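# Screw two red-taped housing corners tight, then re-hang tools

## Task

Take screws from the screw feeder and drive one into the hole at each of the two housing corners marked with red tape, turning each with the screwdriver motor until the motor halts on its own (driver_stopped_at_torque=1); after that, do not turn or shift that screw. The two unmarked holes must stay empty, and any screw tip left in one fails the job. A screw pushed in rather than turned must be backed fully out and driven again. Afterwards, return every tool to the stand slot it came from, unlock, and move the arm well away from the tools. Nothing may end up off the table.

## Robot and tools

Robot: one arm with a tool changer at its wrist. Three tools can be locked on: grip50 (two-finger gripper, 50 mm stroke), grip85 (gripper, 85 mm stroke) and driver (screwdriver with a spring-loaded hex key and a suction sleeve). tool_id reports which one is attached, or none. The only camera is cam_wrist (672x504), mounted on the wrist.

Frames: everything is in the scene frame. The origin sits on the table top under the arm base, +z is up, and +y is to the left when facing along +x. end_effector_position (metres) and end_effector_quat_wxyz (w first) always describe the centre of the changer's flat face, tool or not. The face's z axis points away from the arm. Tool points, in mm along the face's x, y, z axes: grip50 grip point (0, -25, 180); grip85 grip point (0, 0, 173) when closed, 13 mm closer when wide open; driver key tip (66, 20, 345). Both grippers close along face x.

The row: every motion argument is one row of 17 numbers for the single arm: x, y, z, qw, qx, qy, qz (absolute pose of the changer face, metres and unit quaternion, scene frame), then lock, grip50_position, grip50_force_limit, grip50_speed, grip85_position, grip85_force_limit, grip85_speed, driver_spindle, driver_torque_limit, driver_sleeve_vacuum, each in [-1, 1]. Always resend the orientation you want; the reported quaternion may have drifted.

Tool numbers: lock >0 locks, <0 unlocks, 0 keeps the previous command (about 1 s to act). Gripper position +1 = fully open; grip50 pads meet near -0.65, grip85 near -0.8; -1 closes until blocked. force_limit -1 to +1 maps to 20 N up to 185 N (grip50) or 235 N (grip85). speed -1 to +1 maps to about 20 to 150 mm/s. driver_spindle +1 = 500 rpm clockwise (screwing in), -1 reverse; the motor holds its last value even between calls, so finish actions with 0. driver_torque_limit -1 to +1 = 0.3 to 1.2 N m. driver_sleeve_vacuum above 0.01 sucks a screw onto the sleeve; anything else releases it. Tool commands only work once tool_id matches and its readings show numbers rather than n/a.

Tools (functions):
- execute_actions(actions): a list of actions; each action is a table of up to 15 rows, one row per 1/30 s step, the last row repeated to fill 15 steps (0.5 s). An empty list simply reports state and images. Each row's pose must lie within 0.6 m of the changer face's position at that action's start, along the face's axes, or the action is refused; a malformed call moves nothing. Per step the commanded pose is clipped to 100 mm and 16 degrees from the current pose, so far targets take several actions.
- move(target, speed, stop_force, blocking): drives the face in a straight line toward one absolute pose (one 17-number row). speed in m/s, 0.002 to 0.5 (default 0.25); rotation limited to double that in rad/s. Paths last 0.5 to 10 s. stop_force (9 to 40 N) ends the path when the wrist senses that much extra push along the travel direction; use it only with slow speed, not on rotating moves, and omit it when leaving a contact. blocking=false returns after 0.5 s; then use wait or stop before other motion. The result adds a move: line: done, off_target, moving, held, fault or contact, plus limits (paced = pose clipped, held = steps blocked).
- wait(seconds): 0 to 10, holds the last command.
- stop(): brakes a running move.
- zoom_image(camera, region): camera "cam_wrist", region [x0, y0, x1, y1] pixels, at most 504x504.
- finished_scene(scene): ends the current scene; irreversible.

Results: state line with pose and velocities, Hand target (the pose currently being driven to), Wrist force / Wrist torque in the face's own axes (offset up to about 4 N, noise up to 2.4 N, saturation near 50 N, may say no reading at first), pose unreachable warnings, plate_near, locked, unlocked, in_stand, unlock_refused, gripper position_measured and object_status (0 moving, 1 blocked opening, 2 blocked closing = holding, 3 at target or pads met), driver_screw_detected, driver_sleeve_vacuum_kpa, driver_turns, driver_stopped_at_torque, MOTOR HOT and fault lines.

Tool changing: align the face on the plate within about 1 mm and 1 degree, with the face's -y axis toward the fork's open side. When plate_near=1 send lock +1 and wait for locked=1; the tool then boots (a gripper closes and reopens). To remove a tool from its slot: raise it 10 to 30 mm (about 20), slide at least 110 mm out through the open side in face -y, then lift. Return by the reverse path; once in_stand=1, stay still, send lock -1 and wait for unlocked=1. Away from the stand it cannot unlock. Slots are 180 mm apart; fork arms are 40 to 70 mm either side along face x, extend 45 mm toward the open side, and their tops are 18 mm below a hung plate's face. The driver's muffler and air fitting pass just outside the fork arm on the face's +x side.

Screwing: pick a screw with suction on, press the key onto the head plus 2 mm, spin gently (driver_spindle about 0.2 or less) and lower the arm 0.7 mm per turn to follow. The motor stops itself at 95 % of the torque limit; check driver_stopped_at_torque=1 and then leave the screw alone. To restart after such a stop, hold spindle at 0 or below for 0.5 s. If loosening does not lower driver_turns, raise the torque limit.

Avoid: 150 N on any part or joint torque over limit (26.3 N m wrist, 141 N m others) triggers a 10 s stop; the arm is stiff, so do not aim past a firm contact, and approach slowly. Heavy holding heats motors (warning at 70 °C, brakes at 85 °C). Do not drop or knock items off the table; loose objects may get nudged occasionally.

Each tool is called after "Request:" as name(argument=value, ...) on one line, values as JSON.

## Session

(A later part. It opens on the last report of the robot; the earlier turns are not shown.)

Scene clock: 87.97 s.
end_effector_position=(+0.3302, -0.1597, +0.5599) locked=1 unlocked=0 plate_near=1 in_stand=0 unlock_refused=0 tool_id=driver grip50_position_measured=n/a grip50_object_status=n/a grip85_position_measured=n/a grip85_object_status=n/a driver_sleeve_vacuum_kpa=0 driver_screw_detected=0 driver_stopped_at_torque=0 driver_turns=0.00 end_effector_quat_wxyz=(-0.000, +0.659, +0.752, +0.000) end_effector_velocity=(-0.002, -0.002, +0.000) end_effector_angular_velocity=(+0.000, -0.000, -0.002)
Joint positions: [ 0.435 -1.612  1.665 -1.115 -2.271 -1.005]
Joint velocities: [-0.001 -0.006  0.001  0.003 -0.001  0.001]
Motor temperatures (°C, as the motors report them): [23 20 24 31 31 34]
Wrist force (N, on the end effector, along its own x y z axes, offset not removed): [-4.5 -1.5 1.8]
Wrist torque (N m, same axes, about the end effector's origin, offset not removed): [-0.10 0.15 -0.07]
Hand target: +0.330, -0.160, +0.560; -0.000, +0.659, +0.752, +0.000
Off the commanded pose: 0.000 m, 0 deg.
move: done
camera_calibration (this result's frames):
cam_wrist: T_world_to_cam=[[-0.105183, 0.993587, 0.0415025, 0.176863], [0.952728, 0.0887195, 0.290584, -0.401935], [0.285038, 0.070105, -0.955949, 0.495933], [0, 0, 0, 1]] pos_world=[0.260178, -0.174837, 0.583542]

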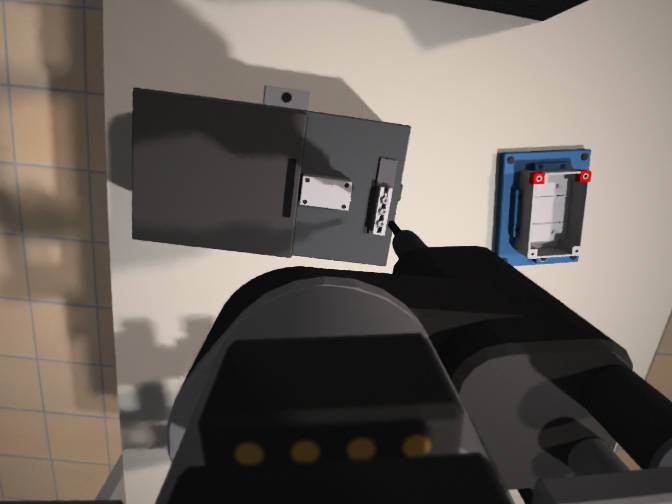

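Request:
move(target=[0.3415,-0.1615,0.522,0,0.659,0.752,0,0,0,0,0,0,0,0,0,0,0], speed=0.08)

Request:
zoom_image(camera="cam_wrist", region=[355,175,435,255])

Scene clock: 91.33 s.
end_effector_position=(+0.3414, -0.1615, +0.5223) locked=1 unlocked=0 plate_near=1 in_stand=0 unlock_refused=0 tool_id=driver grip50_position_measured=n/a grip50_object_status=n/a grip85_position_measured=n/a grip85_object_status=n/a driver_sleeve_vacuum_kpa=0 driver_screw_detected=0 driver_stopped_at_torque=0 driver_turns=0.00 end_effector_quat_wxyz=(+0.000, +0.659, +0.752, -0.000) end_effector_velocity=(+0.001, +0.000, -0.003) end_effector_angular_velocity=(+0.000, -0.001, +0.001)
Joint positions: [ 0.367 -1.642  1.766 -1.238 -2.303 -1.084]
Joint velocities: [-0.004 -0.002  0.008 -0.01  -0.002 -0.006]
Motor temperatures (°C, as the motors report them): [23 20 24 31 31 34]
Wrist force (N, on the end effector, along its own x y z axes, offset not removed): [0.9 2.1 4.3]
Wrist torque (N m, same axes, about the end effector's origin, offset not removed): [-0.09 -0.18 -0.14]
Hand target: +0.342, -0.162, +0.522; +0.000, +0.659, +0.752, -0.000
Off the commanded pose: 0.000 m, 0 deg.
move: done
camera_calibration (this result's frames):
cam_wrist: T_world_to_cam=[[-0.105073, 0.993608, 0.041253, 0.181484], [0.952765, 0.0886944, 0.290468, -0.40152], [0.284953, 0.0698249, -0.955995, 0.456887], [0, 0, 0, 1]] pos_world=[0.271432, -0.176613, 0.545924]

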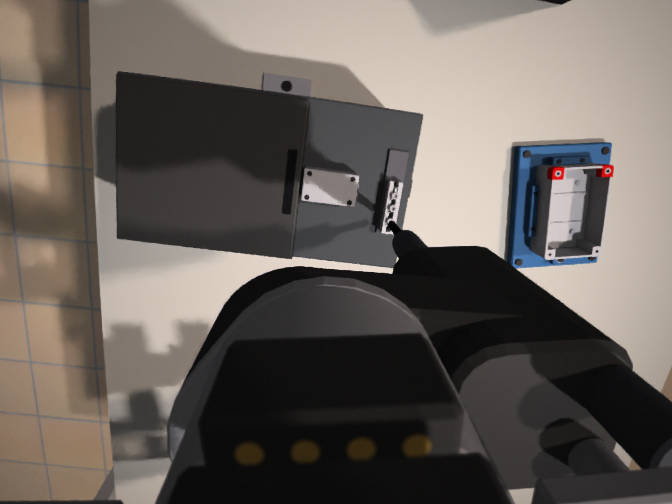

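Region (355, 175, 435, 255) of cam_wrist's 672x504 image, scaled by 6.300, with more detail than that image has.

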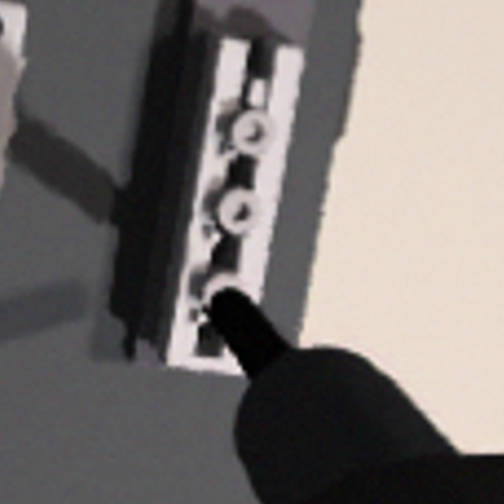

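Request:
move(target=[0.3409,-0.1609,0.516,0,0.659,0.752,0,0,0,0,0,0,0,0,0,0,1], speed=0.02)

Request:
zoom_image(camera="cam_wrist", region=[355,175,435,255])

Request:
move(target=[0.3409,-0.1609,0.5,0,0.659,0.752,0,0,0,0,0,0,0,0,0,0,1], speed=0.004, stop_force=9)

Request:
zoom_image(camera="cam_wrist", region=[355,175,435,255])

Scene clock: 95.73 s.
end_effector_position=(+0.3409, -0.1609, +0.5164) locked=1 unlocked=0 plate_near=1 in_stand=0 unlock_refused=0 tool_id=driver grip50_position_measured=n/a grip50_object_status=n/a grip85_position_measured=n/a grip85_object_status=n/a driver_sleeve_vacuum_kpa=14 driver_screw_detected=0 driver_stopped_at_torque=0 driver_turns=0.00 end_effector_quat_wxyz=(+0.000, +0.659, +0.752, -0.000) end_effector_velocity=(-0.000, +0.000, -0.003) end_effector_angular_velocity=(+0.001, -0.000, -0.002)
Joint positions: [ 0.359 -1.649  1.785 -1.257 -2.307 -1.094]
Joint velocities: [-0.004 -0.004  0.009 -0.01  -0.001 -0.004]
Motor temperatures (°C, as the motors report them): [23 20 24 31 31 34]
Wrist force (N, on the end effector, along its own x y z axes, offset not removed): [2.2 1.8 0.5]
Wrist torque (N m, same axes, about the end effector's origin, offset not removed): [0.05 -0.47 -0.25]
Hand target: +0.341, -0.161, +0.516; +0.000, +0.659, +0.752, -0.000
Off the commanded pose: 0.000 m, 0 deg.
move: done
camera_calibration (this result's frames):
cam_wrist: T_world_to_cam=[[-0.105148, 0.993593, 0.0414379, 0.181052], [0.952738, 0.0887071, 0.290553, -0.399434], [0.285016, 0.0700306, -0.955961, 0.451317], [0, 0, 0, 1]] pos_world=[0.270961, -0.176066, 0.539996]

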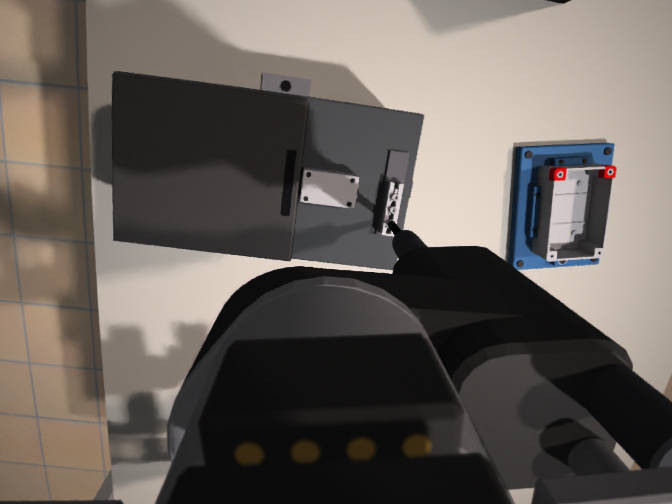

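Region (355, 175, 435, 255) of cam_wrist's 672x504 image, scaled by 6.300, with more detail than that image has.

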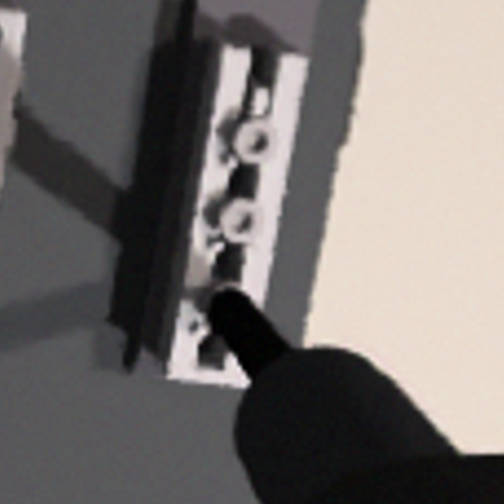

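Scene clock: 99.33 s.
end_effector_position=(+0.3409, -0.1609, +0.5034) locked=1 unlocked=0 plate_near=1 in_stand=0 unlock_refused=0 tool_id=driver grip50_position_measured=n/a grip50_object_status=n/a grip85_position_measured=n/a grip85_object_status=n/a driver_sleeve_vacuum_kpa=39 driver_screw_detected=1 driver_stopped_at_torque=0 driver_turns=0.00 end_effector_quat_wxyz=(+0.000, +0.659, +0.752, -0.000) end_effector_velocity=(-0.000, -0.000, +0.001) end_effector_angular_velocity=(-0.002, +0.002, -0.001)
Joint positions: [ 0.339 -1.663  1.824 -1.298 -2.315 -1.118]
Joint velocities: [ 0.001  0.002 -0.003  0.007 -0.     0.005]
Motor temperatures (°C, as the motors report them): [23 20 24 31 31 34]
Wrist force (N, on the end effector, along its own x y z axes, offset not removed): [-0.8 2.9 -5.0]
Wrist torque (N m, same axes, about the end effector's origin, offset not removed): [-0.08 0.36 -0.36]
Hand target: +0.341, -0.161, +0.504; +0.000, +0.659, +0.752, -0.000
Off the commanded pose: 0.003 m, 0 deg.
move: contact
camera_calibration (this result's frames):
cam_wrist: T_world_to_cam=[[-0.105365, 0.993576, 0.0412894, 0.18171], [0.95275, 0.088966, 0.290436, -0.395503], [0.284897, 0.0699402, -0.956003, 0.438941], [0, 0, 0, 1]] pos_world=[0.270908, -0.176056, 0.526995]

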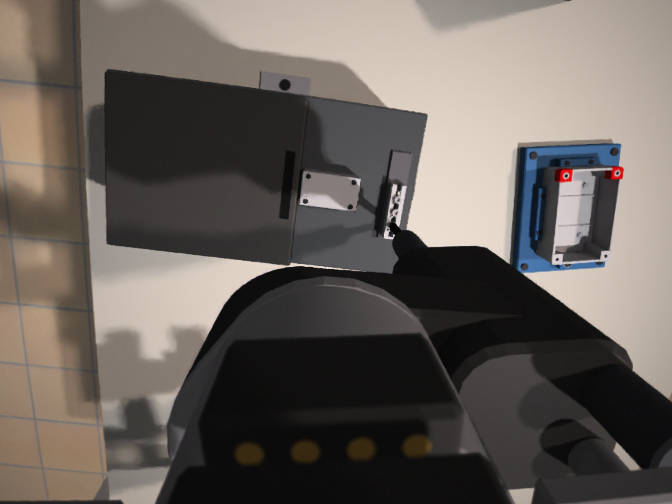

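Region (355, 175, 435, 255) of cam_wrist's 672x504 image, scaled by 6.300, with more detail than that image has.

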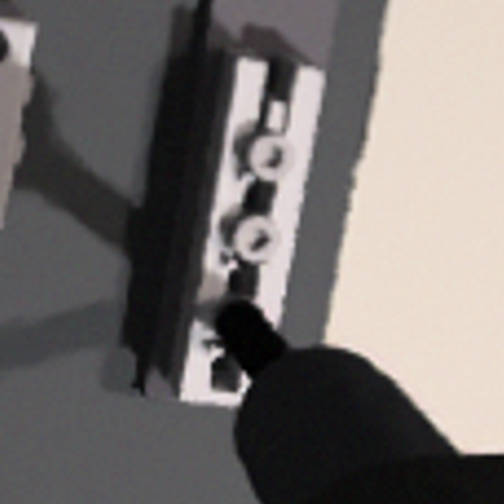

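Request:
execute_actions(actions=[[[0.3411,-0.1607,0.5045,0,0.659,0.752,0,0,0,0,0,0,0,0,0.15,0,1]],[[0.3411,-0.1607,0.5045,0,0.659,0.752,0,0,0,0,0,0,0,0,0,0,1]]])

Request:
move(target=[0.3411,-0.1607,0.545,0,0.659,0.752,0,0,0,0,0,0,0,0,0,0,1], speed=0.05)

Request:
move(target=[0.32,-0.06,0.54,0,0.659,0.752,0,0,0,0,0,0,0,0,0,0,1])

Request:
move(target=[0.281,0.063,0.445,0,0.659,0.752,0,0,0,0,0,0,0,0,0,0,1])

Request:
zoom_image(camera="cam_wrist", region=[355,175,435,255])

Scene clock: 103.67 s.
end_effector_position=(+0.3411, -0.1607, +0.5045) locked=1 unlocked=0 plate_near=1 in_stand=0 unlock_refused=0 tool_id=driver grip50_position_measured=n/a grip50_object_status=n/a grip85_position_measured=n/a grip85_object_status=n/a driver_sleeve_vacuum_kpa=40 driver_screw_detected=1 driver_stopped_at_torque=0 driver_turns=0.60 end_effector_quat_wxyz=(-0.000, +0.659, +0.752, +0.000) end_effector_velocity=(-0.000, +0.000, +0.000) end_effector_angular_velocity=(+0.000, -0.001, +0.002)
Joint positions: [ 0.341 -1.662  1.821 -1.295 -2.314 -1.116]
Joint velocities: [ 0.002  0.     0.     0.     0.    -0.001]
Motor temperatures (°C, as the motors report them): [23 20 24 31 31 34]
Wrist force (N, on the end effector, along its own x y z axes, offset not removed): [1.6 2.4 -5.5]
Wrist torque (N m, same axes, about the end effector's origin, offset not removed): [0.34 0.09 -0.33]
Hand target: +0.341, -0.161, +0.504; -0.000, +0.659, +0.752, +0.000
Off the commanded pose: 0.000 m, 0 deg.
camera_calibration (this result's frames):
cam_wrist: T_world_to_cam=[[-0.10517, 0.993588, 0.0414908, 0.181306], [0.952725, 0.0887095, 0.290595, -0.396166], [0.285052, 0.0700911, -0.955946, 0.439875], [0, 0, 0, 1]] pos_world=[0.271118, -0.175832, 0.528099]

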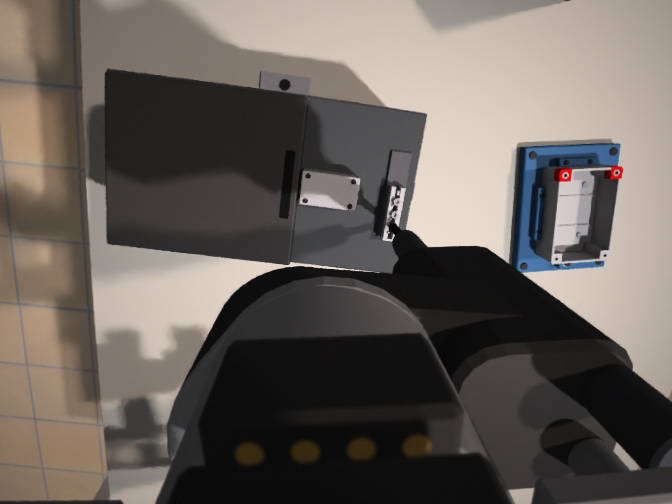

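Scene clock: 104.90 s.
end_effector_position=(+0.3411, -0.1607, +0.5446) locked=1 unlocked=0 plate_near=1 in_stand=0 unlock_refused=0 tool_id=driver grip50_position_measured=n/a grip50_object_status=n/a grip85_position_measured=n/a grip85_object_status=n/a driver_sleeve_vacuum_kpa=40 driver_screw_detected=1 driver_stopped_at_torque=0 driver_turns=0.60 end_effector_quat_wxyz=(-0.000, +0.659, +0.752, +0.000) end_effector_velocity=(+0.000, -0.000, +0.003) end_effector_angular_velocity=(+0.000, -0.000, -0.001)
Joint positions: [ 0.4   -1.615  1.698 -1.171 -2.288 -1.044]
Joint velocities: [ 0.004  0.004 -0.01   0.009  0.002  0.005]
Motor temperatures (°C, as the motors report them): [23 20 24 31 31 34]
Wrist force (N, on the end effector, along its own x y z axes, offset not removed): [-1.5 -0.6 2.7]
Wrist torque (N m, same axes, about the end effector's origin, offset not removed): [-0.23 -0.05 -0.21]
Hand target: +0.341, -0.161, +0.545; -0.000, +0.659, +0.752, +0.000
Off the commanded pose: 0.000 m, 0 deg.
move: done
camera_calibration (this result's frames):
cam_wrist: T_world_to_cam=[[-0.105244, 0.993573, 0.0416652, 0.179573], [0.95269, 0.0887233, 0.290706, -0.407848], [0.285141, 0.0702892, -0.955905, 0.478237], [0, 0, 0, 1]] pos_world=[0.271087, -0.175848, 0.568231]

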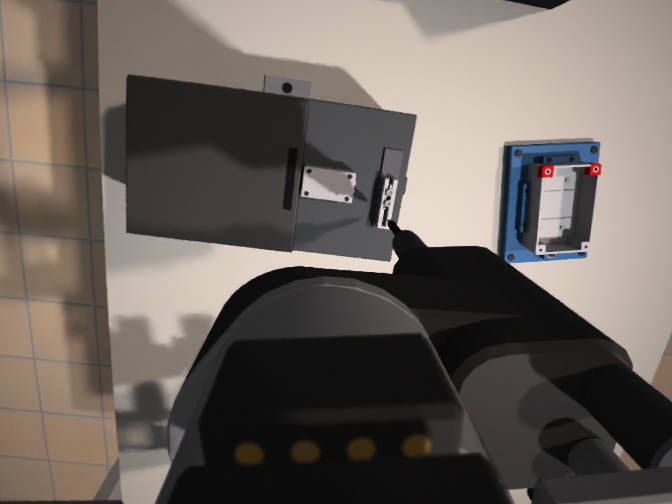

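Scene clock: 106.00 s.
end_effector_position=(+0.3202, -0.0603, +0.5400) locked=1 unlocked=0 plate_near=1 in_stand=0 unlock_refused=0 tool_id=driver grip50_position_measured=n/a grip50_object_status=n/a grip85_position_measured=n/a grip85_object_status=n/a driver_sleeve_vacuum_kpa=40 driver_screw_detected=1 driver_stopped_at_torque=0 driver_turns=0.60 end_effector_quat_wxyz=(-0.000, +0.659, +0.752, +0.000) end_effector_velocity=(+0.000, +0.002, +0.001) end_effector_angular_velocity=(+0.001, -0.001, -0.001)
Joint positions: [ 0.538 -1.498  1.759 -1.252 -2.218 -0.891]
Joint velocities: [ 0.003  0.005 -0.002 -0.003  0.002  0.003]
Motor temperatures (°C, as the motors report them): [23 20 24 31 31 34]
Wrist force (N, on the end effector, along its own x y z axes, offset not removed): [2.0 2.4 4.2]
Wrist torque (N m, same axes, about the end effector's origin, offset not removed): [-0.16 -0.27 -0.14]
Hand target: +0.320, -0.060, +0.540; -0.000, +0.659, +0.752, +0.000
Off the commanded pose: 0.000 m, 0 deg.
move: done
camera_calibration (this result's frames):
cam_wrist: T_world_to_cam=[[-0.105322, 0.993561, 0.0417602, 0.0777513], [0.95272, 0.0887787, 0.290589, -0.395435], [0.285011, 0.0703912, -0.955936, 0.472787], [0, 0, 0, 1]] pos_world=[0.250178, -0.0754245, 0.563616]

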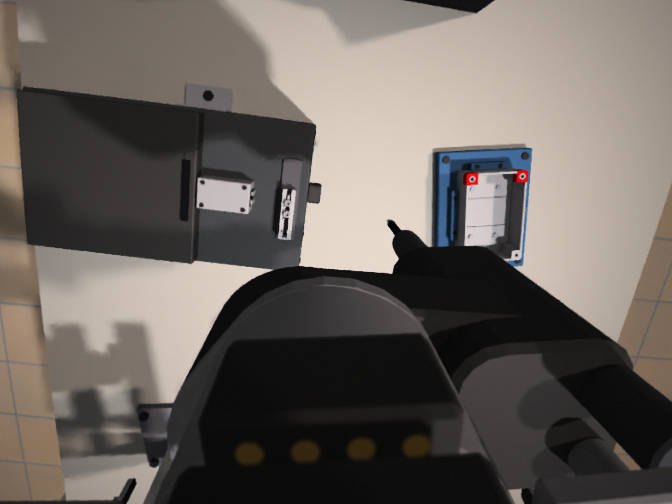

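Scene clock: 107.33 s.
end_effector_position=(+0.2812, +0.0628, +0.4453) locked=1 unlocked=0 plate_near=1 in_stand=0 unlock_refused=0 tool_id=driver grip50_position_measured=n/a grip50_object_status=n/a grip85_position_measured=n/a grip85_object_status=n/a driver_sleeve_vacuum_kpa=40 driver_screw_detected=1 driver_stopped_at_torque=0 driver_turns=0.60 end_effector_quat_wxyz=(-0.000, +0.659, +0.752, -0.000) end_effector_velocity=(-0.000, +0.003, -0.001) end_effector_angular_velocity=(+0.001, -0.003, +0.000)
Joint positions: [ 0.608 -1.36   2.031 -1.62  -2.178 -0.82 ]
Joint velocities: [ 0.003  0.005  0.002 -0.009  0.     0.001]
Motor temperatures (°C, as the motors report them): [23 20 24 31 31 34]
Wrist force (N, on the end effector, along its own x y z axes, offset not removed): [-1.2 3.5 4.2]
Wrist torque (N m, same axes, about the end effector's origin, offset not removed): [0.19 -0.03 -0.22]
Hand target: +0.281, +0.063, +0.445; -0.000, +0.659, +0.752, +0.000
Off the commanded pose: 0.000 m, 0 deg.
move: done
camera_calibration (this result's frames):
cam_wrist: T_world_to_cam=[[-0.105235, 0.99358, 0.0415239, -0.0446299], [0.952758, 0.0887717, 0.290467, -0.341684], [0.284916, 0.0701294, -0.955984, 0.384715], [0, 0, 0, 1]] pos_world=[0.211234, 0.0476954, 0.468882]

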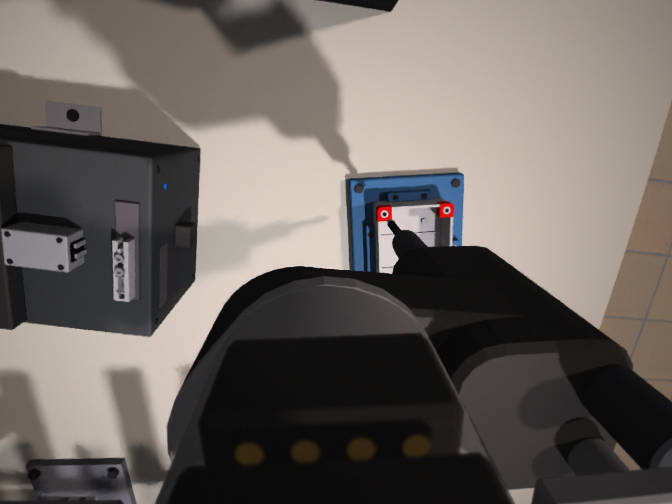

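Region (355, 175, 435, 255) of cam_wrist's 672x504 image, scaled by 6.300, with more detail than that image has.

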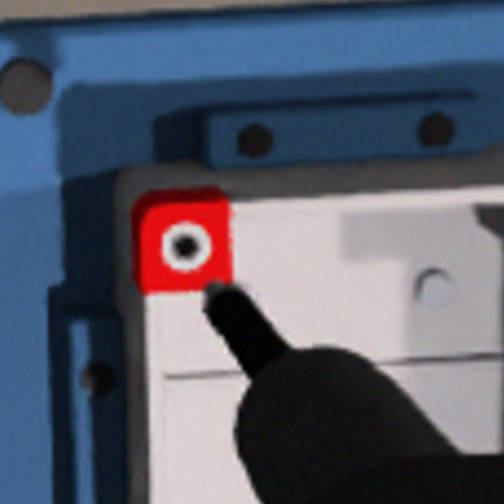

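Request:
move(target=[0.281,0.063,0.427,0,0.659,0.752,0,0,0,0,0,0,0,0,0,0,1], speed=0.04)

Request:
zoom_image(camera="cam_wrist", region=[355,175,435,255])

Request:
move(target=[0.281,0.063,0.405,0,0.659,0.752,0,0,0,0,0,0,0,0,0,0,1], speed=0.005, stop_force=9)

Request:
zoom_image(camera="cam_wrist", region=[355,175,435,255])

Scene clock: 110.47 s.
end_effector_position=(+0.2810, +0.0630, +0.4273) locked=1 unlocked=0 plate_near=1 in_stand=0 unlock_refused=0 tool_id=driver grip50_position_measured=n/a grip50_object_status=n/a grip85_position_measured=n/a grip85_object_status=n/a driver_sleeve_vacuum_kpa=40 driver_screw_detected=1 driver_stopped_at_torque=0 driver_turns=0.60 end_effector_quat_wxyz=(+0.000, +0.659, +0.752, -0.000) end_effector_velocity=(-0.001, +0.000, -0.003) end_effector_angular_velocity=(-0.001, -0.001, +0.002)
Joint positions: [ 0.587 -1.362  2.077 -1.677 -2.191 -0.841]
Joint velocities: [-0.002 -0.     0.009 -0.009 -0.002 -0.004]
Motor temperatures (°C, as the motors report them): [23 20 24 31 31 34]
Wrist force (N, on the end effector, along its own x y z axes, offset not removed): [0.7 -0.5 5.0]
Wrist torque (N m, same axes, about the end effector's origin, offset not removed): [0.02 -0.31 -0.22]
Hand target: +0.281, +0.063, +0.427; +0.000, +0.659, +0.752, -0.000
Off the commanded pose: 0.000 m, 0 deg.
move: done
camera_calibration (this result's frames):
cam_wrist: T_world_to_cam=[[-0.105134, 0.993596, 0.0414008, -0.0440603], [0.952736, 0.0887036, 0.29056, -0.336323], [0.285026, 0.0699917, -0.955961, 0.367569], [0, 0, 0, 1]] pos_world=[0.211028, 0.0478844, 0.450927]

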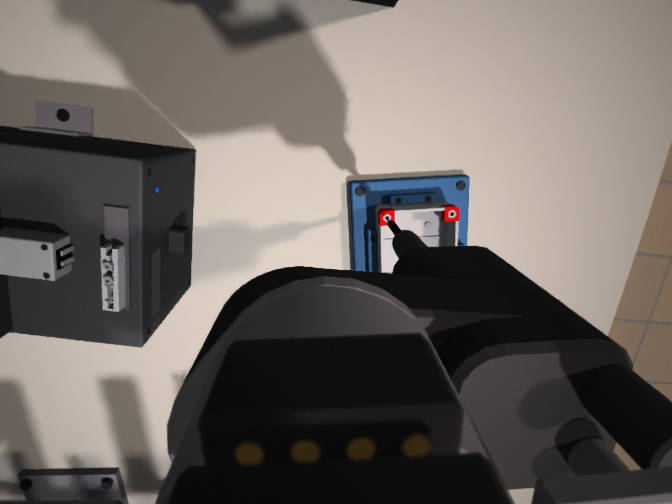

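Region (355, 175, 435, 255) of cam_wrist's 672x504 image, scaled by 6.300, with more detail than that image has.

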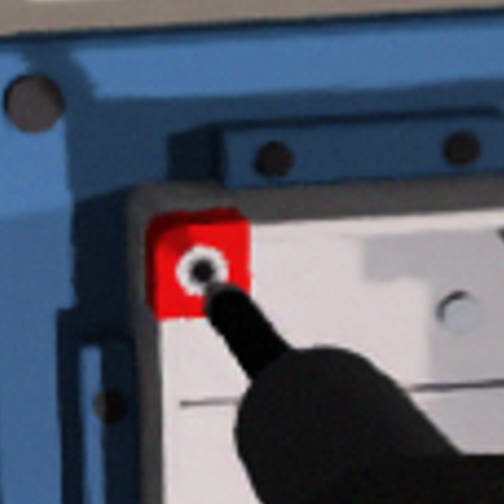

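Scene clock: 115.27 s.
end_effector_position=(+0.2810, +0.0630, +0.4053) locked=1 unlocked=0 plate_near=1 in_stand=0 unlock_refused=0 tool_id=driver grip50_position_measured=n/a grip50_object_status=n/a grip85_position_measured=n/a grip85_object_status=n/a driver_sleeve_vacuum_kpa=40 driver_screw_detected=1 driver_stopped_at_torque=0 driver_turns=0.60 end_effector_quat_wxyz=(+0.000, +0.659, +0.752, -0.000) end_effector_velocity=(+0.000, -0.001, +0.000) end_effector_angular_velocity=(-0.002, +0.003, +0.001)
Joint positions: [ 0.559 -1.362  2.133 -1.749 -2.207 -0.87 ]
Joint velocities: [-0.002 -0.    -0.002  0.006  0.    -0.   ]
Motor temperatures (°C, as the motors report them): [23 20 24 31 31 34]
Wrist force (N, on the end effector, along its own x y z axes, offset not removed): [0.1 -0.8 -5.5]
Wrist torque (N m, same axes, about the end effector's origin, offset not removed): [-0.06 0.38 -0.23]
Hand target: +0.281, +0.063, +0.406; +0.000, +0.659, +0.752, -0.000
Off the commanded pose: 0.000 m, 0 deg.
move: contact
camera_calibration (this result's frames):
cam_wrist: T_world_to_cam=[[-0.105379, 0.993578, 0.0412113, -0.0429854], [0.952758, 0.0890043, 0.290397, -0.329835], [0.284864, 0.069866, -0.956018, 0.346589], [0, 0, 0, 1]] pos_world=[0.210992, 0.0478513, 0.4289]

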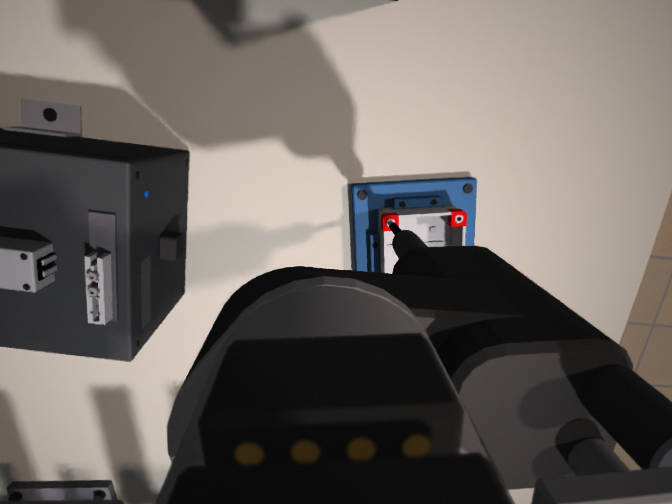

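Region (355, 175, 435, 255) of cam_wrist's 672x504 image, scaled by 6.300, with more detail than that image has.

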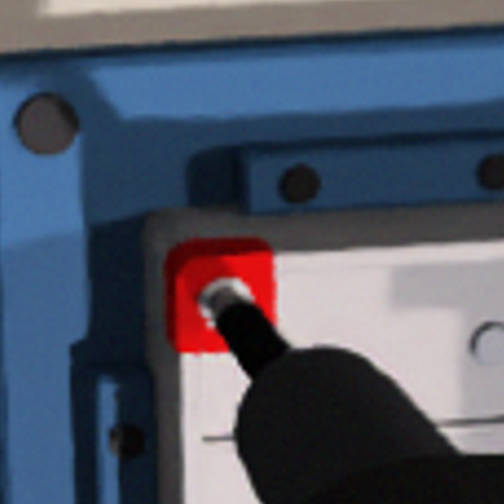

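Request:
execute_actions(actions=[[[0.281,0.063,0.4055,0,0.659,0.752,0,0,0,0,0,0,0,0,0.2,0,1]],[[0.281,0.063,0.4055,0,0.659,0.752,0,0,0,0,0,0,0,0,0.4,0,1]],[[0.281,0.063,0.405,0,0.659,0.752,0,0,0,0,0,0,0,0,0.4,0,1]],[[0.281,0.063,0.404,0,0.659,0.752,0,0,0,0,0,0,0,0,0.4,0,1]],[[0.281,0.063,0.404,0,0.659,0.752,0,0,0,0,0,0,0,0,0,0,1]]])

Request:
zoom_image(camera="cam_wrist", region=[355,175,435,255])

Scene clock: 120.67 s.
end_effector_position=(+0.2810, +0.0630, +0.4040) locked=1 unlocked=0 plate_near=1 in_stand=0 unlock_refused=0 tool_id=driver grip50_position_measured=n/a grip50_object_status=n/a grip85_position_measured=n/a grip85_object_status=n/a driver_sleeve_vacuum_kpa=40 driver_screw_detected=1 driver_stopped_at_torque=0 driver_turns=6.32 end_effector_quat_wxyz=(+0.000, +0.659, +0.752, +0.000) end_effector_velocity=(-0.000, -0.000, -0.000) end_effector_angular_velocity=(-0.000, +0.001, -0.001)
Joint positions: [ 0.557 -1.362  2.136 -1.754 -2.207 -0.872]
Joint velocities: [-0.     0.     0.     0.     0.     0.001]
Motor temperatures (°C, as the motors report them): [23 20 24 31 31 34]
Wrist force (N, on the end effector, along its own x y z axes, offset not removed): [0.7 1.4 -6.5]
Wrist torque (N m, same axes, about the end effector's origin, offset not removed): [0.57 0.01 -0.41]
Hand target: +0.281, +0.063, +0.404; +0.000, +0.659, +0.752, -0.000
Off the commanded pose: 0.000 m, 0 deg.
camera_calibration (this result's frames):
cam_wrist: T_world_to_cam=[[-0.105169, 0.993589, 0.0414865, -0.043108], [0.952724, 0.08871, 0.290598, -0.329548], [0.285054, 0.0700871, -0.955945, 0.345255], [0, 0, 0, 1]] pos_world=[0.211018, 0.0478678, 0.4276]

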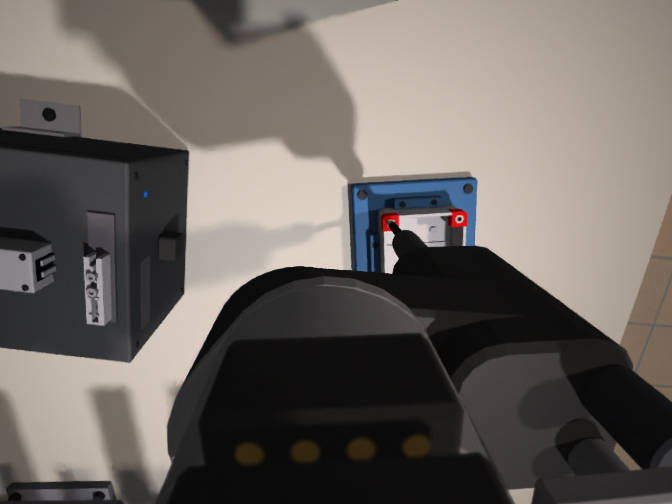

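Region (355, 175, 435, 255) of cam_wrist's 672x504 image, scaled by 6.300, with more detail than that image has.

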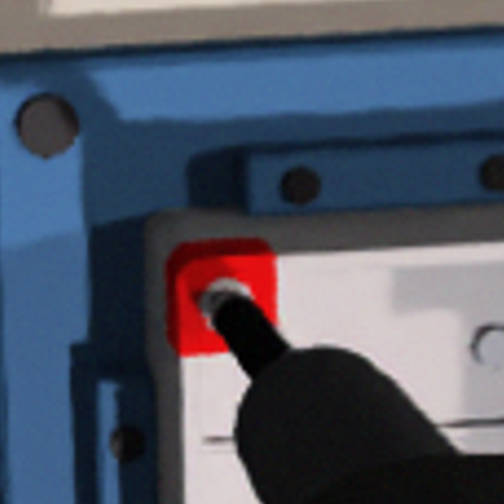

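Request:
execute_actions(actions=[[[0.2807,0.0627,0.4028,0,0.659,0.752,0,0,0,0,0,0,0,0,0.6,0,1]],[[0.2807,0.0627,0.4011,0,0.659,0.752,0,0,0,0,0,0,0,0,0.6,0,1]],[[0.2807,0.0627,0.3994,0,0.659,0.752,0,0,0,0,0,0,0,0,0.6,0,1]],[[0.2807,0.0627,0.3977,0,0.659,0.752,0,0,0,0,0,0,0,0,0.6,0,1]],[[0.2807,0.0627,0.3965,0,0.659,0.752,0,0,0,0,0,0,0,0,0.6,0,1]],[[0.2807,0.0627,0.3965,0,0.659,0.752,0,0,0,0,0,0,0,0,0,0,1]]])

Request:
zoom_image(camera="cam_wrist", region=[370,175,480,255])

Scene clock: 126.70 s.
end_effector_position=(+0.2807, +0.0627, +0.3965) locked=1 unlocked=0 plate_near=1 in_stand=0 unlock_refused=0 tool_id=driver grip50_position_measured=n/a grip50_object_status=n/a grip85_position_measured=n/a grip85_object_status=n/a driver_sleeve_vacuum_kpa=40 driver_screw_detected=1 driver_stopped_at_torque=1 driver_turns=14.10 end_effector_quat_wxyz=(+0.000, +0.659, +0.752, -0.000) end_effector_velocity=(+0.000, -0.000, -0.000) end_effector_angular_velocity=(-0.000, +0.001, -0.002)
Joint positions: [ 0.547 -1.362  2.156 -1.779 -2.213 -0.882]
Joint velocities: [-0.001  0.     0.     0.    -0.     0.002]
Motor temperatures (°C, as the motors report them): [23 20 24 31 31 34]
Wrist force (N, on the end effector, along its own x y z axes, offset not removed): [2.7 1.3 -2.7]
Wrist torque (N m, same axes, about the end effector's origin, offset not removed): [-0.04 0.70 -0.08]
Hand target: +0.281, +0.063, +0.396; +0.000, +0.659, +0.752, -0.000
Off the commanded pose: 0.000 m, 0 deg.
camera_calibration (this result's frames):
cam_wrist: T_world_to_cam=[[-0.105169, 0.993589, 0.0414862, -0.0425302], [0.952724, 0.0887104, 0.290598, -0.327056], [0.285054, 0.0700869, -0.955946, 0.338192], [0, 0, 0, 1]] pos_world=[0.210718, 0.0475679, 0.4201]

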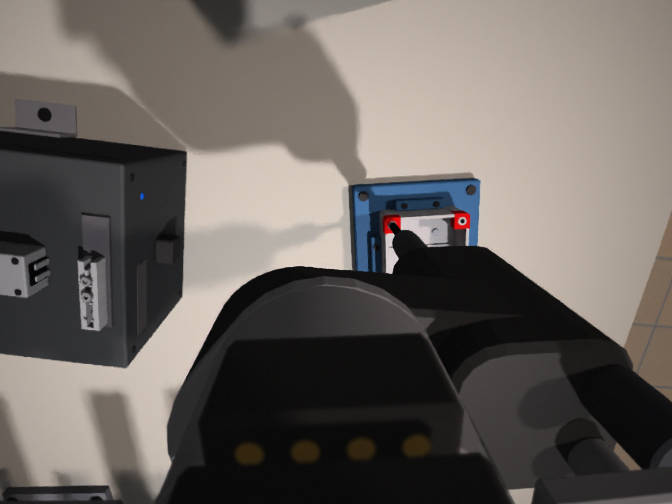

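Region (370, 175, 480, 255) of cam_wrist's 672x504 image, scaled by 4.582, with more detail than that image has; it fills the top 367 rows of this view, and the rest is white.

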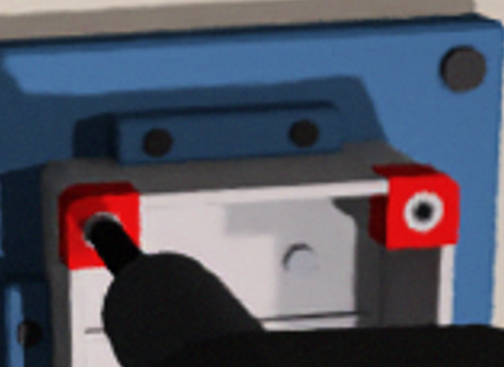

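Request:
move(target=[0.2807,0.0627,0.42,0,0.659,0.752,0,0,0,0,0,0,0,0,0,0,0], speed=0.04)

Request:
move(target=[0.32,-0.07,0.535,0,0.659,0.752,0,0,0,0,0,0,0,0,0,0,0])

Request:
move(target=[0.3411,-0.1607,0.525,0,0.659,0.752,0,0,0,0,0,0,0,0,0,0,0])

Request:
zoom_image(camera="cam_wrist", region=[355,175,435,255])

Scene clock: 130.63 s.
end_effector_position=(+0.2807, +0.0627, +0.4197) locked=1 unlocked=0 plate_near=1 in_stand=0 unlock_refused=0 tool_id=driver grip50_position_measured=n/a grip50_object_status=n/a grip85_position_measured=n/a grip85_object_status=n/a driver_sleeve_vacuum_kpa=0 driver_screw_detected=0 driver_stopped_at_torque=1 driver_turns=14.10 end_effector_quat_wxyz=(-0.000, +0.659, +0.752, +0.000) end_effector_velocity=(-0.000, +0.000, +0.003) end_effector_angular_velocity=(-0.000, -0.000, -0.002)
Joint positions: [ 0.577 -1.364  2.098 -1.701 -2.196 -0.851]
Joint velocities: [ 0.004  0.001 -0.007  0.009  0.002  0.006]
Motor temperatures (°C, as the motors report them): [23 20 24 31 31 34]
Wrist force (N, on the end effector, along its own x y z axes, offset not removed): [1.9 1.6 5.1]
Wrist torque (N m, same axes, about the end effector's origin, offset not removed): [0.02 -0.23 -0.10]
Hand target: +0.281, +0.063, +0.420; -0.000, +0.659, +0.752, +0.000
Off the commanded pose: 0.000 m, 0 deg.
move: done
camera_calibration (this result's frames):
cam_wrist: T_world_to_cam=[[-0.105171, 0.993582, 0.0416359, -0.0435183], [0.952702, 0.088663, 0.290685, -0.333799], [0.285128, 0.0702383, -0.955913, 0.360324], [0, 0, 0, 1]] pos_world=[0.210695, 0.0475261, 0.44328]

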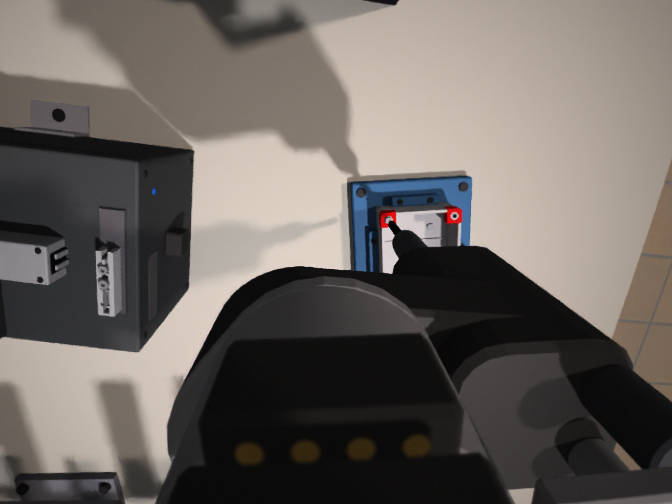

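Scene clock: 132.03 s.
end_effector_position=(+0.3197, -0.0699, +0.5347) locked=1 unlocked=0 plate_near=1 in_stand=0 unlock_refused=0 tool_id=driver grip50_position_measured=n/a grip50_object_status=n/a grip85_position_measured=n/a grip85_object_status=n/a driver_sleeve_vacuum_kpa=0 driver_screw_detected=0 driver_stopped_at_torque=1 driver_turns=14.10 end_effector_quat_wxyz=(+0.000, +0.659, +0.752, +0.000) end_effector_velocity=(+0.001, -0.002, +0.002) end_effector_angular_velocity=(-0.001, +0.001, -0.002)
Joint positions: [ 0.521 -1.521  1.776 -1.257 -2.227 -0.909]
Joint velocities: [-0.001  0.001 -0.007  0.008 -0.     0.003]
Motor temperatures (°C, as the motors report them): [23 20 24 31 31 34]
Wrist force (N, on the end effector, along its own x y z axes, offset not removed): [-1.1 2.0 2.7]
Wrist torque (N m, same axes, about the end effector's origin, offset not removed): [0.06 -0.22 -0.18]
Hand target: +0.320, -0.070, +0.535; +0.000, +0.659, +0.752, -0.000
Off the commanded pose: 0.000 m, 0 deg.
move: done
camera_calibration (this result's frames):
cam_wrist: T_world_to_cam=[[-0.105273, 0.993576, 0.0415293, 0.0876367], [0.952654, 0.0887823, 0.290806, -0.392674], [0.285251, 0.0701771, -0.95588, 0.468379], [0, 0, 0, 1]] pos_world=[0.249703, -0.0850807, 0.558267]

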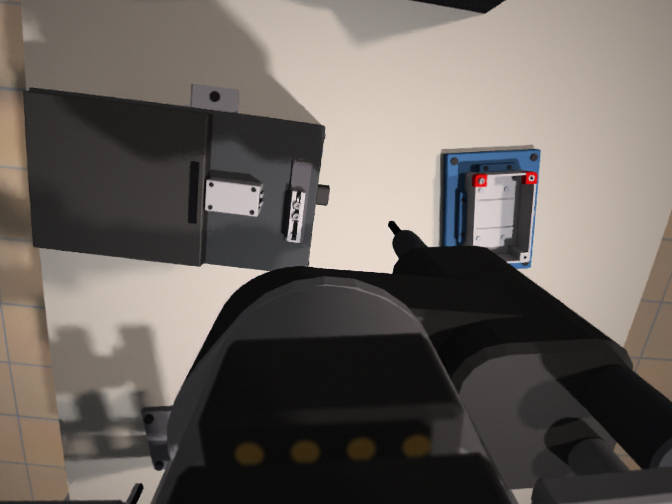

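Scene clock: 133.10 s.
end_effector_position=(+0.3409, -0.1604, +0.5250) locked=1 unlocked=0 plate_near=1 in_stand=0 unlock_refused=0 tool_id=driver grip50_position_measured=n/a grip50_object_status=n/a grip85_position_measured=n/a grip85_object_status=n/a driver_sleeve_vacuum_kpa=0 driver_screw_detected=0 driver_stopped_at_torque=1 driver_turns=14.10 end_effector_quat_wxyz=(+0.000, +0.659, +0.752, -0.000) end_effector_velocity=(+0.001, -0.003, -0.000) end_effector_angular_velocity=(+0.001, -0.001, +0.000)
Joint positions: [ 0.373 -1.639  1.759 -1.23  -2.301 -1.077]
Joint velocities: [-0.005 -0.003 -0.002 -0.001 -0.002 -0.008]
Motor temperatures (°C, as the motors report them): [23 20 24 31 31 34]
Wrist force (N, on the end effector, along its own x y z axes, offset not removed): [-1.8 0.6 4.0]
Wrist torque (N m, same axes, about the end effector's origin, offset not removed): [-0.06 0.00 -0.26]
Hand target: +0.341, -0.161, +0.525; +0.000, +0.659, +0.752, -0.000
Off the commanded pose: 0.000 m, 0 deg.
move: done
camera_calibration (this result's frames):
cam_wrist: T_world_to_cam=[[-0.104997, 0.993623, 0.0410872, 0.180324], [0.952751, 0.0886642, 0.290525, -0.401928], [0.28503, 0.06965, -0.955985, 0.459486], [0, 0, 0, 1]] pos_world=[0.270904, -0.17554, 0.548623]

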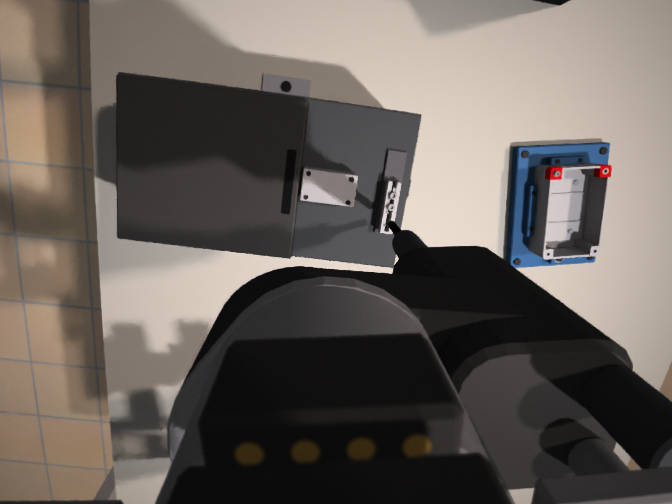

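Region (355, 175, 435, 255) of cam_wrist's 672x504 image, scaled by 6.300, with more detail than that image has.

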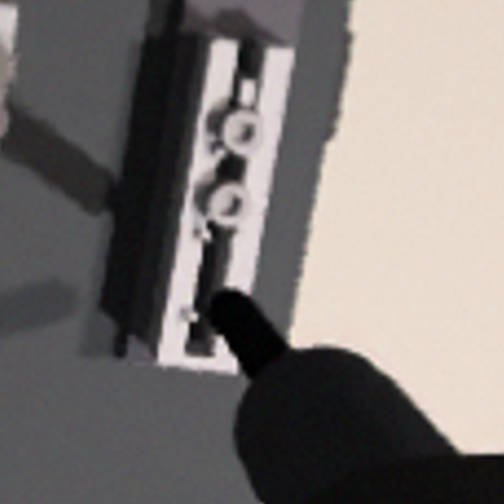

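Request:
move(target=[0.3272,-0.1604,0.516,0,0.659,0.752,0,0,0,0,0,0,0,0,0,0,1], speed=0.04)

Request:
move(target=[0.3272,-0.1604,0.5045,0,0.659,0.752,0,0,0,0,0,0,0,0,0.1,0,1], speed=0.007, stop_force=14)

Request:
move(target=[0.3272,-0.1604,0.535,0,0.659,0.752,0,0,0,0,0,0,0,0,0,0,1], speed=0.05)

Scene clock: 137.50 s.
end_effector_position=(+0.3275, -0.1604, +0.5162) locked=1 unlocked=0 plate_near=1 in_stand=0 unlock_refused=0 tool_id=driver grip50_position_measured=n/a grip50_object_status=n/a grip85_position_measured=n/a grip85_object_status=n/a driver_sleeve_vacuum_kpa=14 driver_screw_detected=0 driver_stopped_at_torque=1 driver_turns=14.10 end_effector_quat_wxyz=(-0.000, +0.659, +0.752, -0.000) end_effector_velocity=(-0.002, -0.000, -0.001) end_effector_angular_velocity=(+0.000, -0.001, -0.002)
Joint positions: [ 0.372 -1.673  1.805 -1.242 -2.301 -1.077]
Joint velocities: [ 0.    -0.006  0.008 -0.003 -0.     0.001]
Motor temperatures (°C, as the motors report them): [23 20 24 31 31 34]
Wrist force (N, on the end effector, along its own x y z axes, offset not removed): [-3.3 2.6 5.2]
Wrist torque (N m, same axes, about the end effector's origin, offset not removed): [0.14 0.02 -0.14]
Hand target: +0.327, -0.160, +0.516; -0.000, +0.659, +0.752, -0.000
Off the commanded pose: 0.000 m, 0 deg.
move: done
camera_calibration (this result's frames):
cam_wrist: T_world_to_cam=[[-0.10511, 0.993596, 0.0414644, 0.179089], [0.952739, 0.0886624, 0.290564, -0.386666], [0.285027, 0.0700461, -0.955957, 0.454918], [0, 0, 0, 1]] pos_world=[0.257552, -0.175524, 0.539807]

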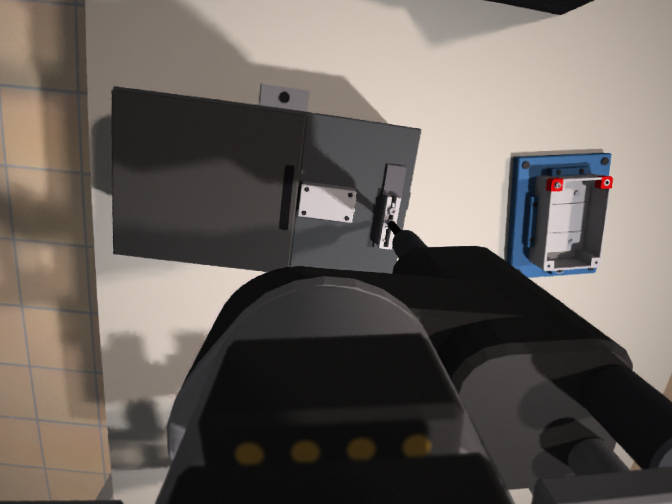

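Scene clock: 139.40 s.
end_effector_position=(+0.3272, -0.1604, +0.5047) locked=1 unlocked=0 plate_near=1 in_stand=0 unlock_refused=0 tool_id=driver grip50_position_measured=n/a grip50_object_status=n/a grip85_position_measured=n/a grip85_object_status=n/a driver_sleeve_vacuum_kpa=40 driver_screw_detected=1 driver_stopped_at_torque=0 driver_turns=15.68 end_effector_quat_wxyz=(+0.000, +0.659, +0.752, -0.000) end_effector_velocity=(+0.000, -0.001, -0.002) end_effector_angular_velocity=(+0.001, +0.000, -0.002)
Joint positions: [ 0.355 -1.686  1.84  -1.278 -2.308 -1.099]
Joint velocities: [-0.004 -0.002  0.005 -0.006 -0.001 -0.004]
Motor temperatures (°C, as the motors report them): [23 20 24 31 31 34]
Wrist force (N, on the end effector, along its own x y z axes, offset not removed): [-1.1 1.8 -5.9]
Wrist torque (N m, same axes, about the end effector's origin, offset not removed): [-0.02 0.40 -0.31]
Hand target: +0.327, -0.160, +0.505; +0.000, +0.659, +0.752, -0.000
Off the commanded pose: 0.000 m, 0 deg.
move: done
camera_calibration (this result's frames):
cam_wrist: T_world_to_cam=[[-0.105147, 0.993593, 0.0414397, 0.179556], [0.95273, 0.0887035, 0.29058, -0.383024], [0.285042, 0.0700344, -0.955953, 0.444038], [0, 0, 0, 1]] pos_world=[0.257229, -0.175528, 0.528338]

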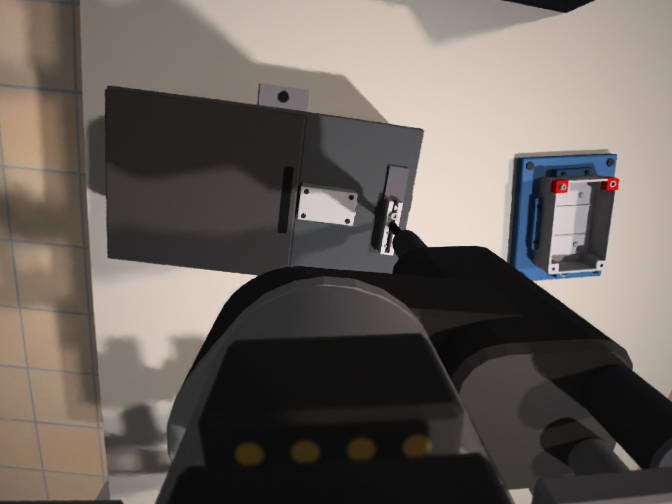

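Scene clock: 140.43 s.
end_effector_position=(+0.3272, -0.1604, +0.5346) locked=1 unlocked=0 plate_near=1 in_stand=0 unlock_refused=0 tool_id=driver grip50_position_measured=n/a grip50_object_status=n/a grip85_position_measured=n/a grip85_object_status=n/a driver_sleeve_vacuum_kpa=40 driver_screw_detected=1 driver_stopped_at_torque=0 driver_turns=15.68 end_effector_quat_wxyz=(-0.000, +0.659, +0.752, +0.000) end_effector_velocity=(+0.000, +0.000, +0.003) end_effector_angular_velocity=(+0.001, +0.001, -0.000)
Joint positions: [ 0.401 -1.651  1.749 -1.186 -2.288 -1.044]
Joint velocities: [ 0.004  0.004 -0.009  0.009  0.003  0.005]
Motor temperatures (°C, as the motors report them): [23 20 24 31 31 34]
Wrist force (N, on the end effector, along its own x y z axes, offset not removed): [0.5 2.7 5.1]
Wrist torque (N m, same axes, about the end effector's origin, offset not removed): [0.13 -0.11 -0.24]
Hand target: +0.327, -0.160, +0.535; -0.000, +0.659, +0.752, +0.000
Off the commanded pose: 0.000 m, 0 deg.
move: done
camera_calibration (this result's frames):
cam_wrist: T_world_to_cam=[[-0.105234, 0.993576, 0.0416327, 0.178243], [0.952694, 0.0887234, 0.290693, -0.391728], [0.285131, 0.0702539, -0.95591, 0.472626], [0, 0, 0, 1]] pos_world=[0.257194, -0.175546, 0.55824]

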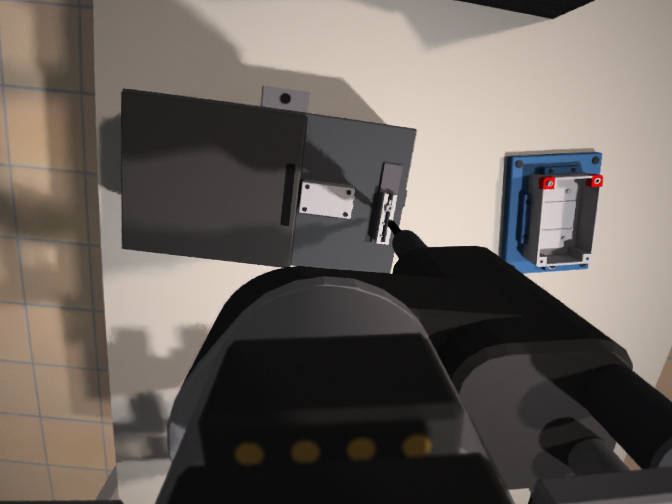

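Request:
move(target=[0.2698,0.1288,0.427,0,0.659,0.752,0,0,0,0,0,0,0,0,0,0,1], speed=0.2)

Request:
zoom_image(camera="cam_wrist", region=[355,175,435,255])

Scene clock: 144.50 s.
end_effector_position=(+0.2702, +0.1288, +0.4272) locked=1 unlocked=0 plate_near=1 in_stand=0 unlock_refused=0 tool_id=driver grip50_position_measured=n/a grip50_object_status=n/a grip85_position_measured=n/a grip85_object_status=n/a driver_sleeve_vacuum_kpa=40 driver_screw_detected=1 driver_stopped_at_torque=0 driver_turns=15.68 end_effector_quat_wxyz=(-0.000, +0.659, +0.752, +0.000) end_effector_velocity=(-0.000, +0.003, -0.000) end_effector_angular_velocity=(+0.001, -0.001, +0.000)
Joint positions: [ 0.671 -1.214  2.027 -1.729 -2.14  -0.759]
Joint velocities: [ 0.003  0.007 -0.001 -0.005  0.001  0.001]
Motor temperatures (°C, as the motors report them): [23 20 24 31 31 34]
Wrist force (N, on the end effector, along its own x y z axes, offset not removed): [-2.9 2.6 2.9]
Wrist torque (N m, same axes, about the end effector's origin, offset not removed): [0.11 -0.01 -0.30]
Hand target: +0.270, +0.129, +0.427; -0.000, +0.659, +0.752, +0.000
Off the commanded pose: 0.000 m, 0 deg.
move: done
camera_calibration (this result's frames):
cam_wrist: T_world_to_cam=[[-0.105409, 0.993541, 0.042015, -0.110707], [0.952731, 0.0887926, 0.29055, -0.331789], [0.284943, 0.0706557, -0.955937, 0.365901], [0, 0, 0, 1]] pos_world=[0.200175, 0.113599, 0.450831]

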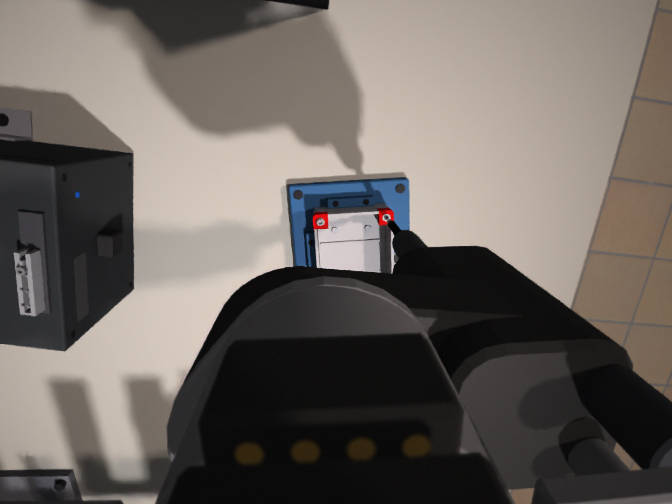

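Region (355, 175, 435, 255) of cam_wrist's 672x504 image, scaled by 6.300, with more detail than that image has.

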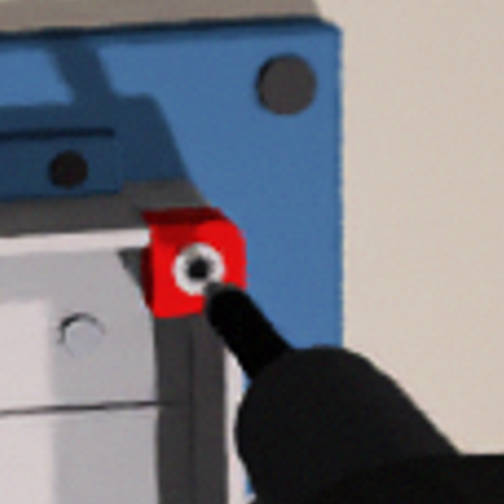

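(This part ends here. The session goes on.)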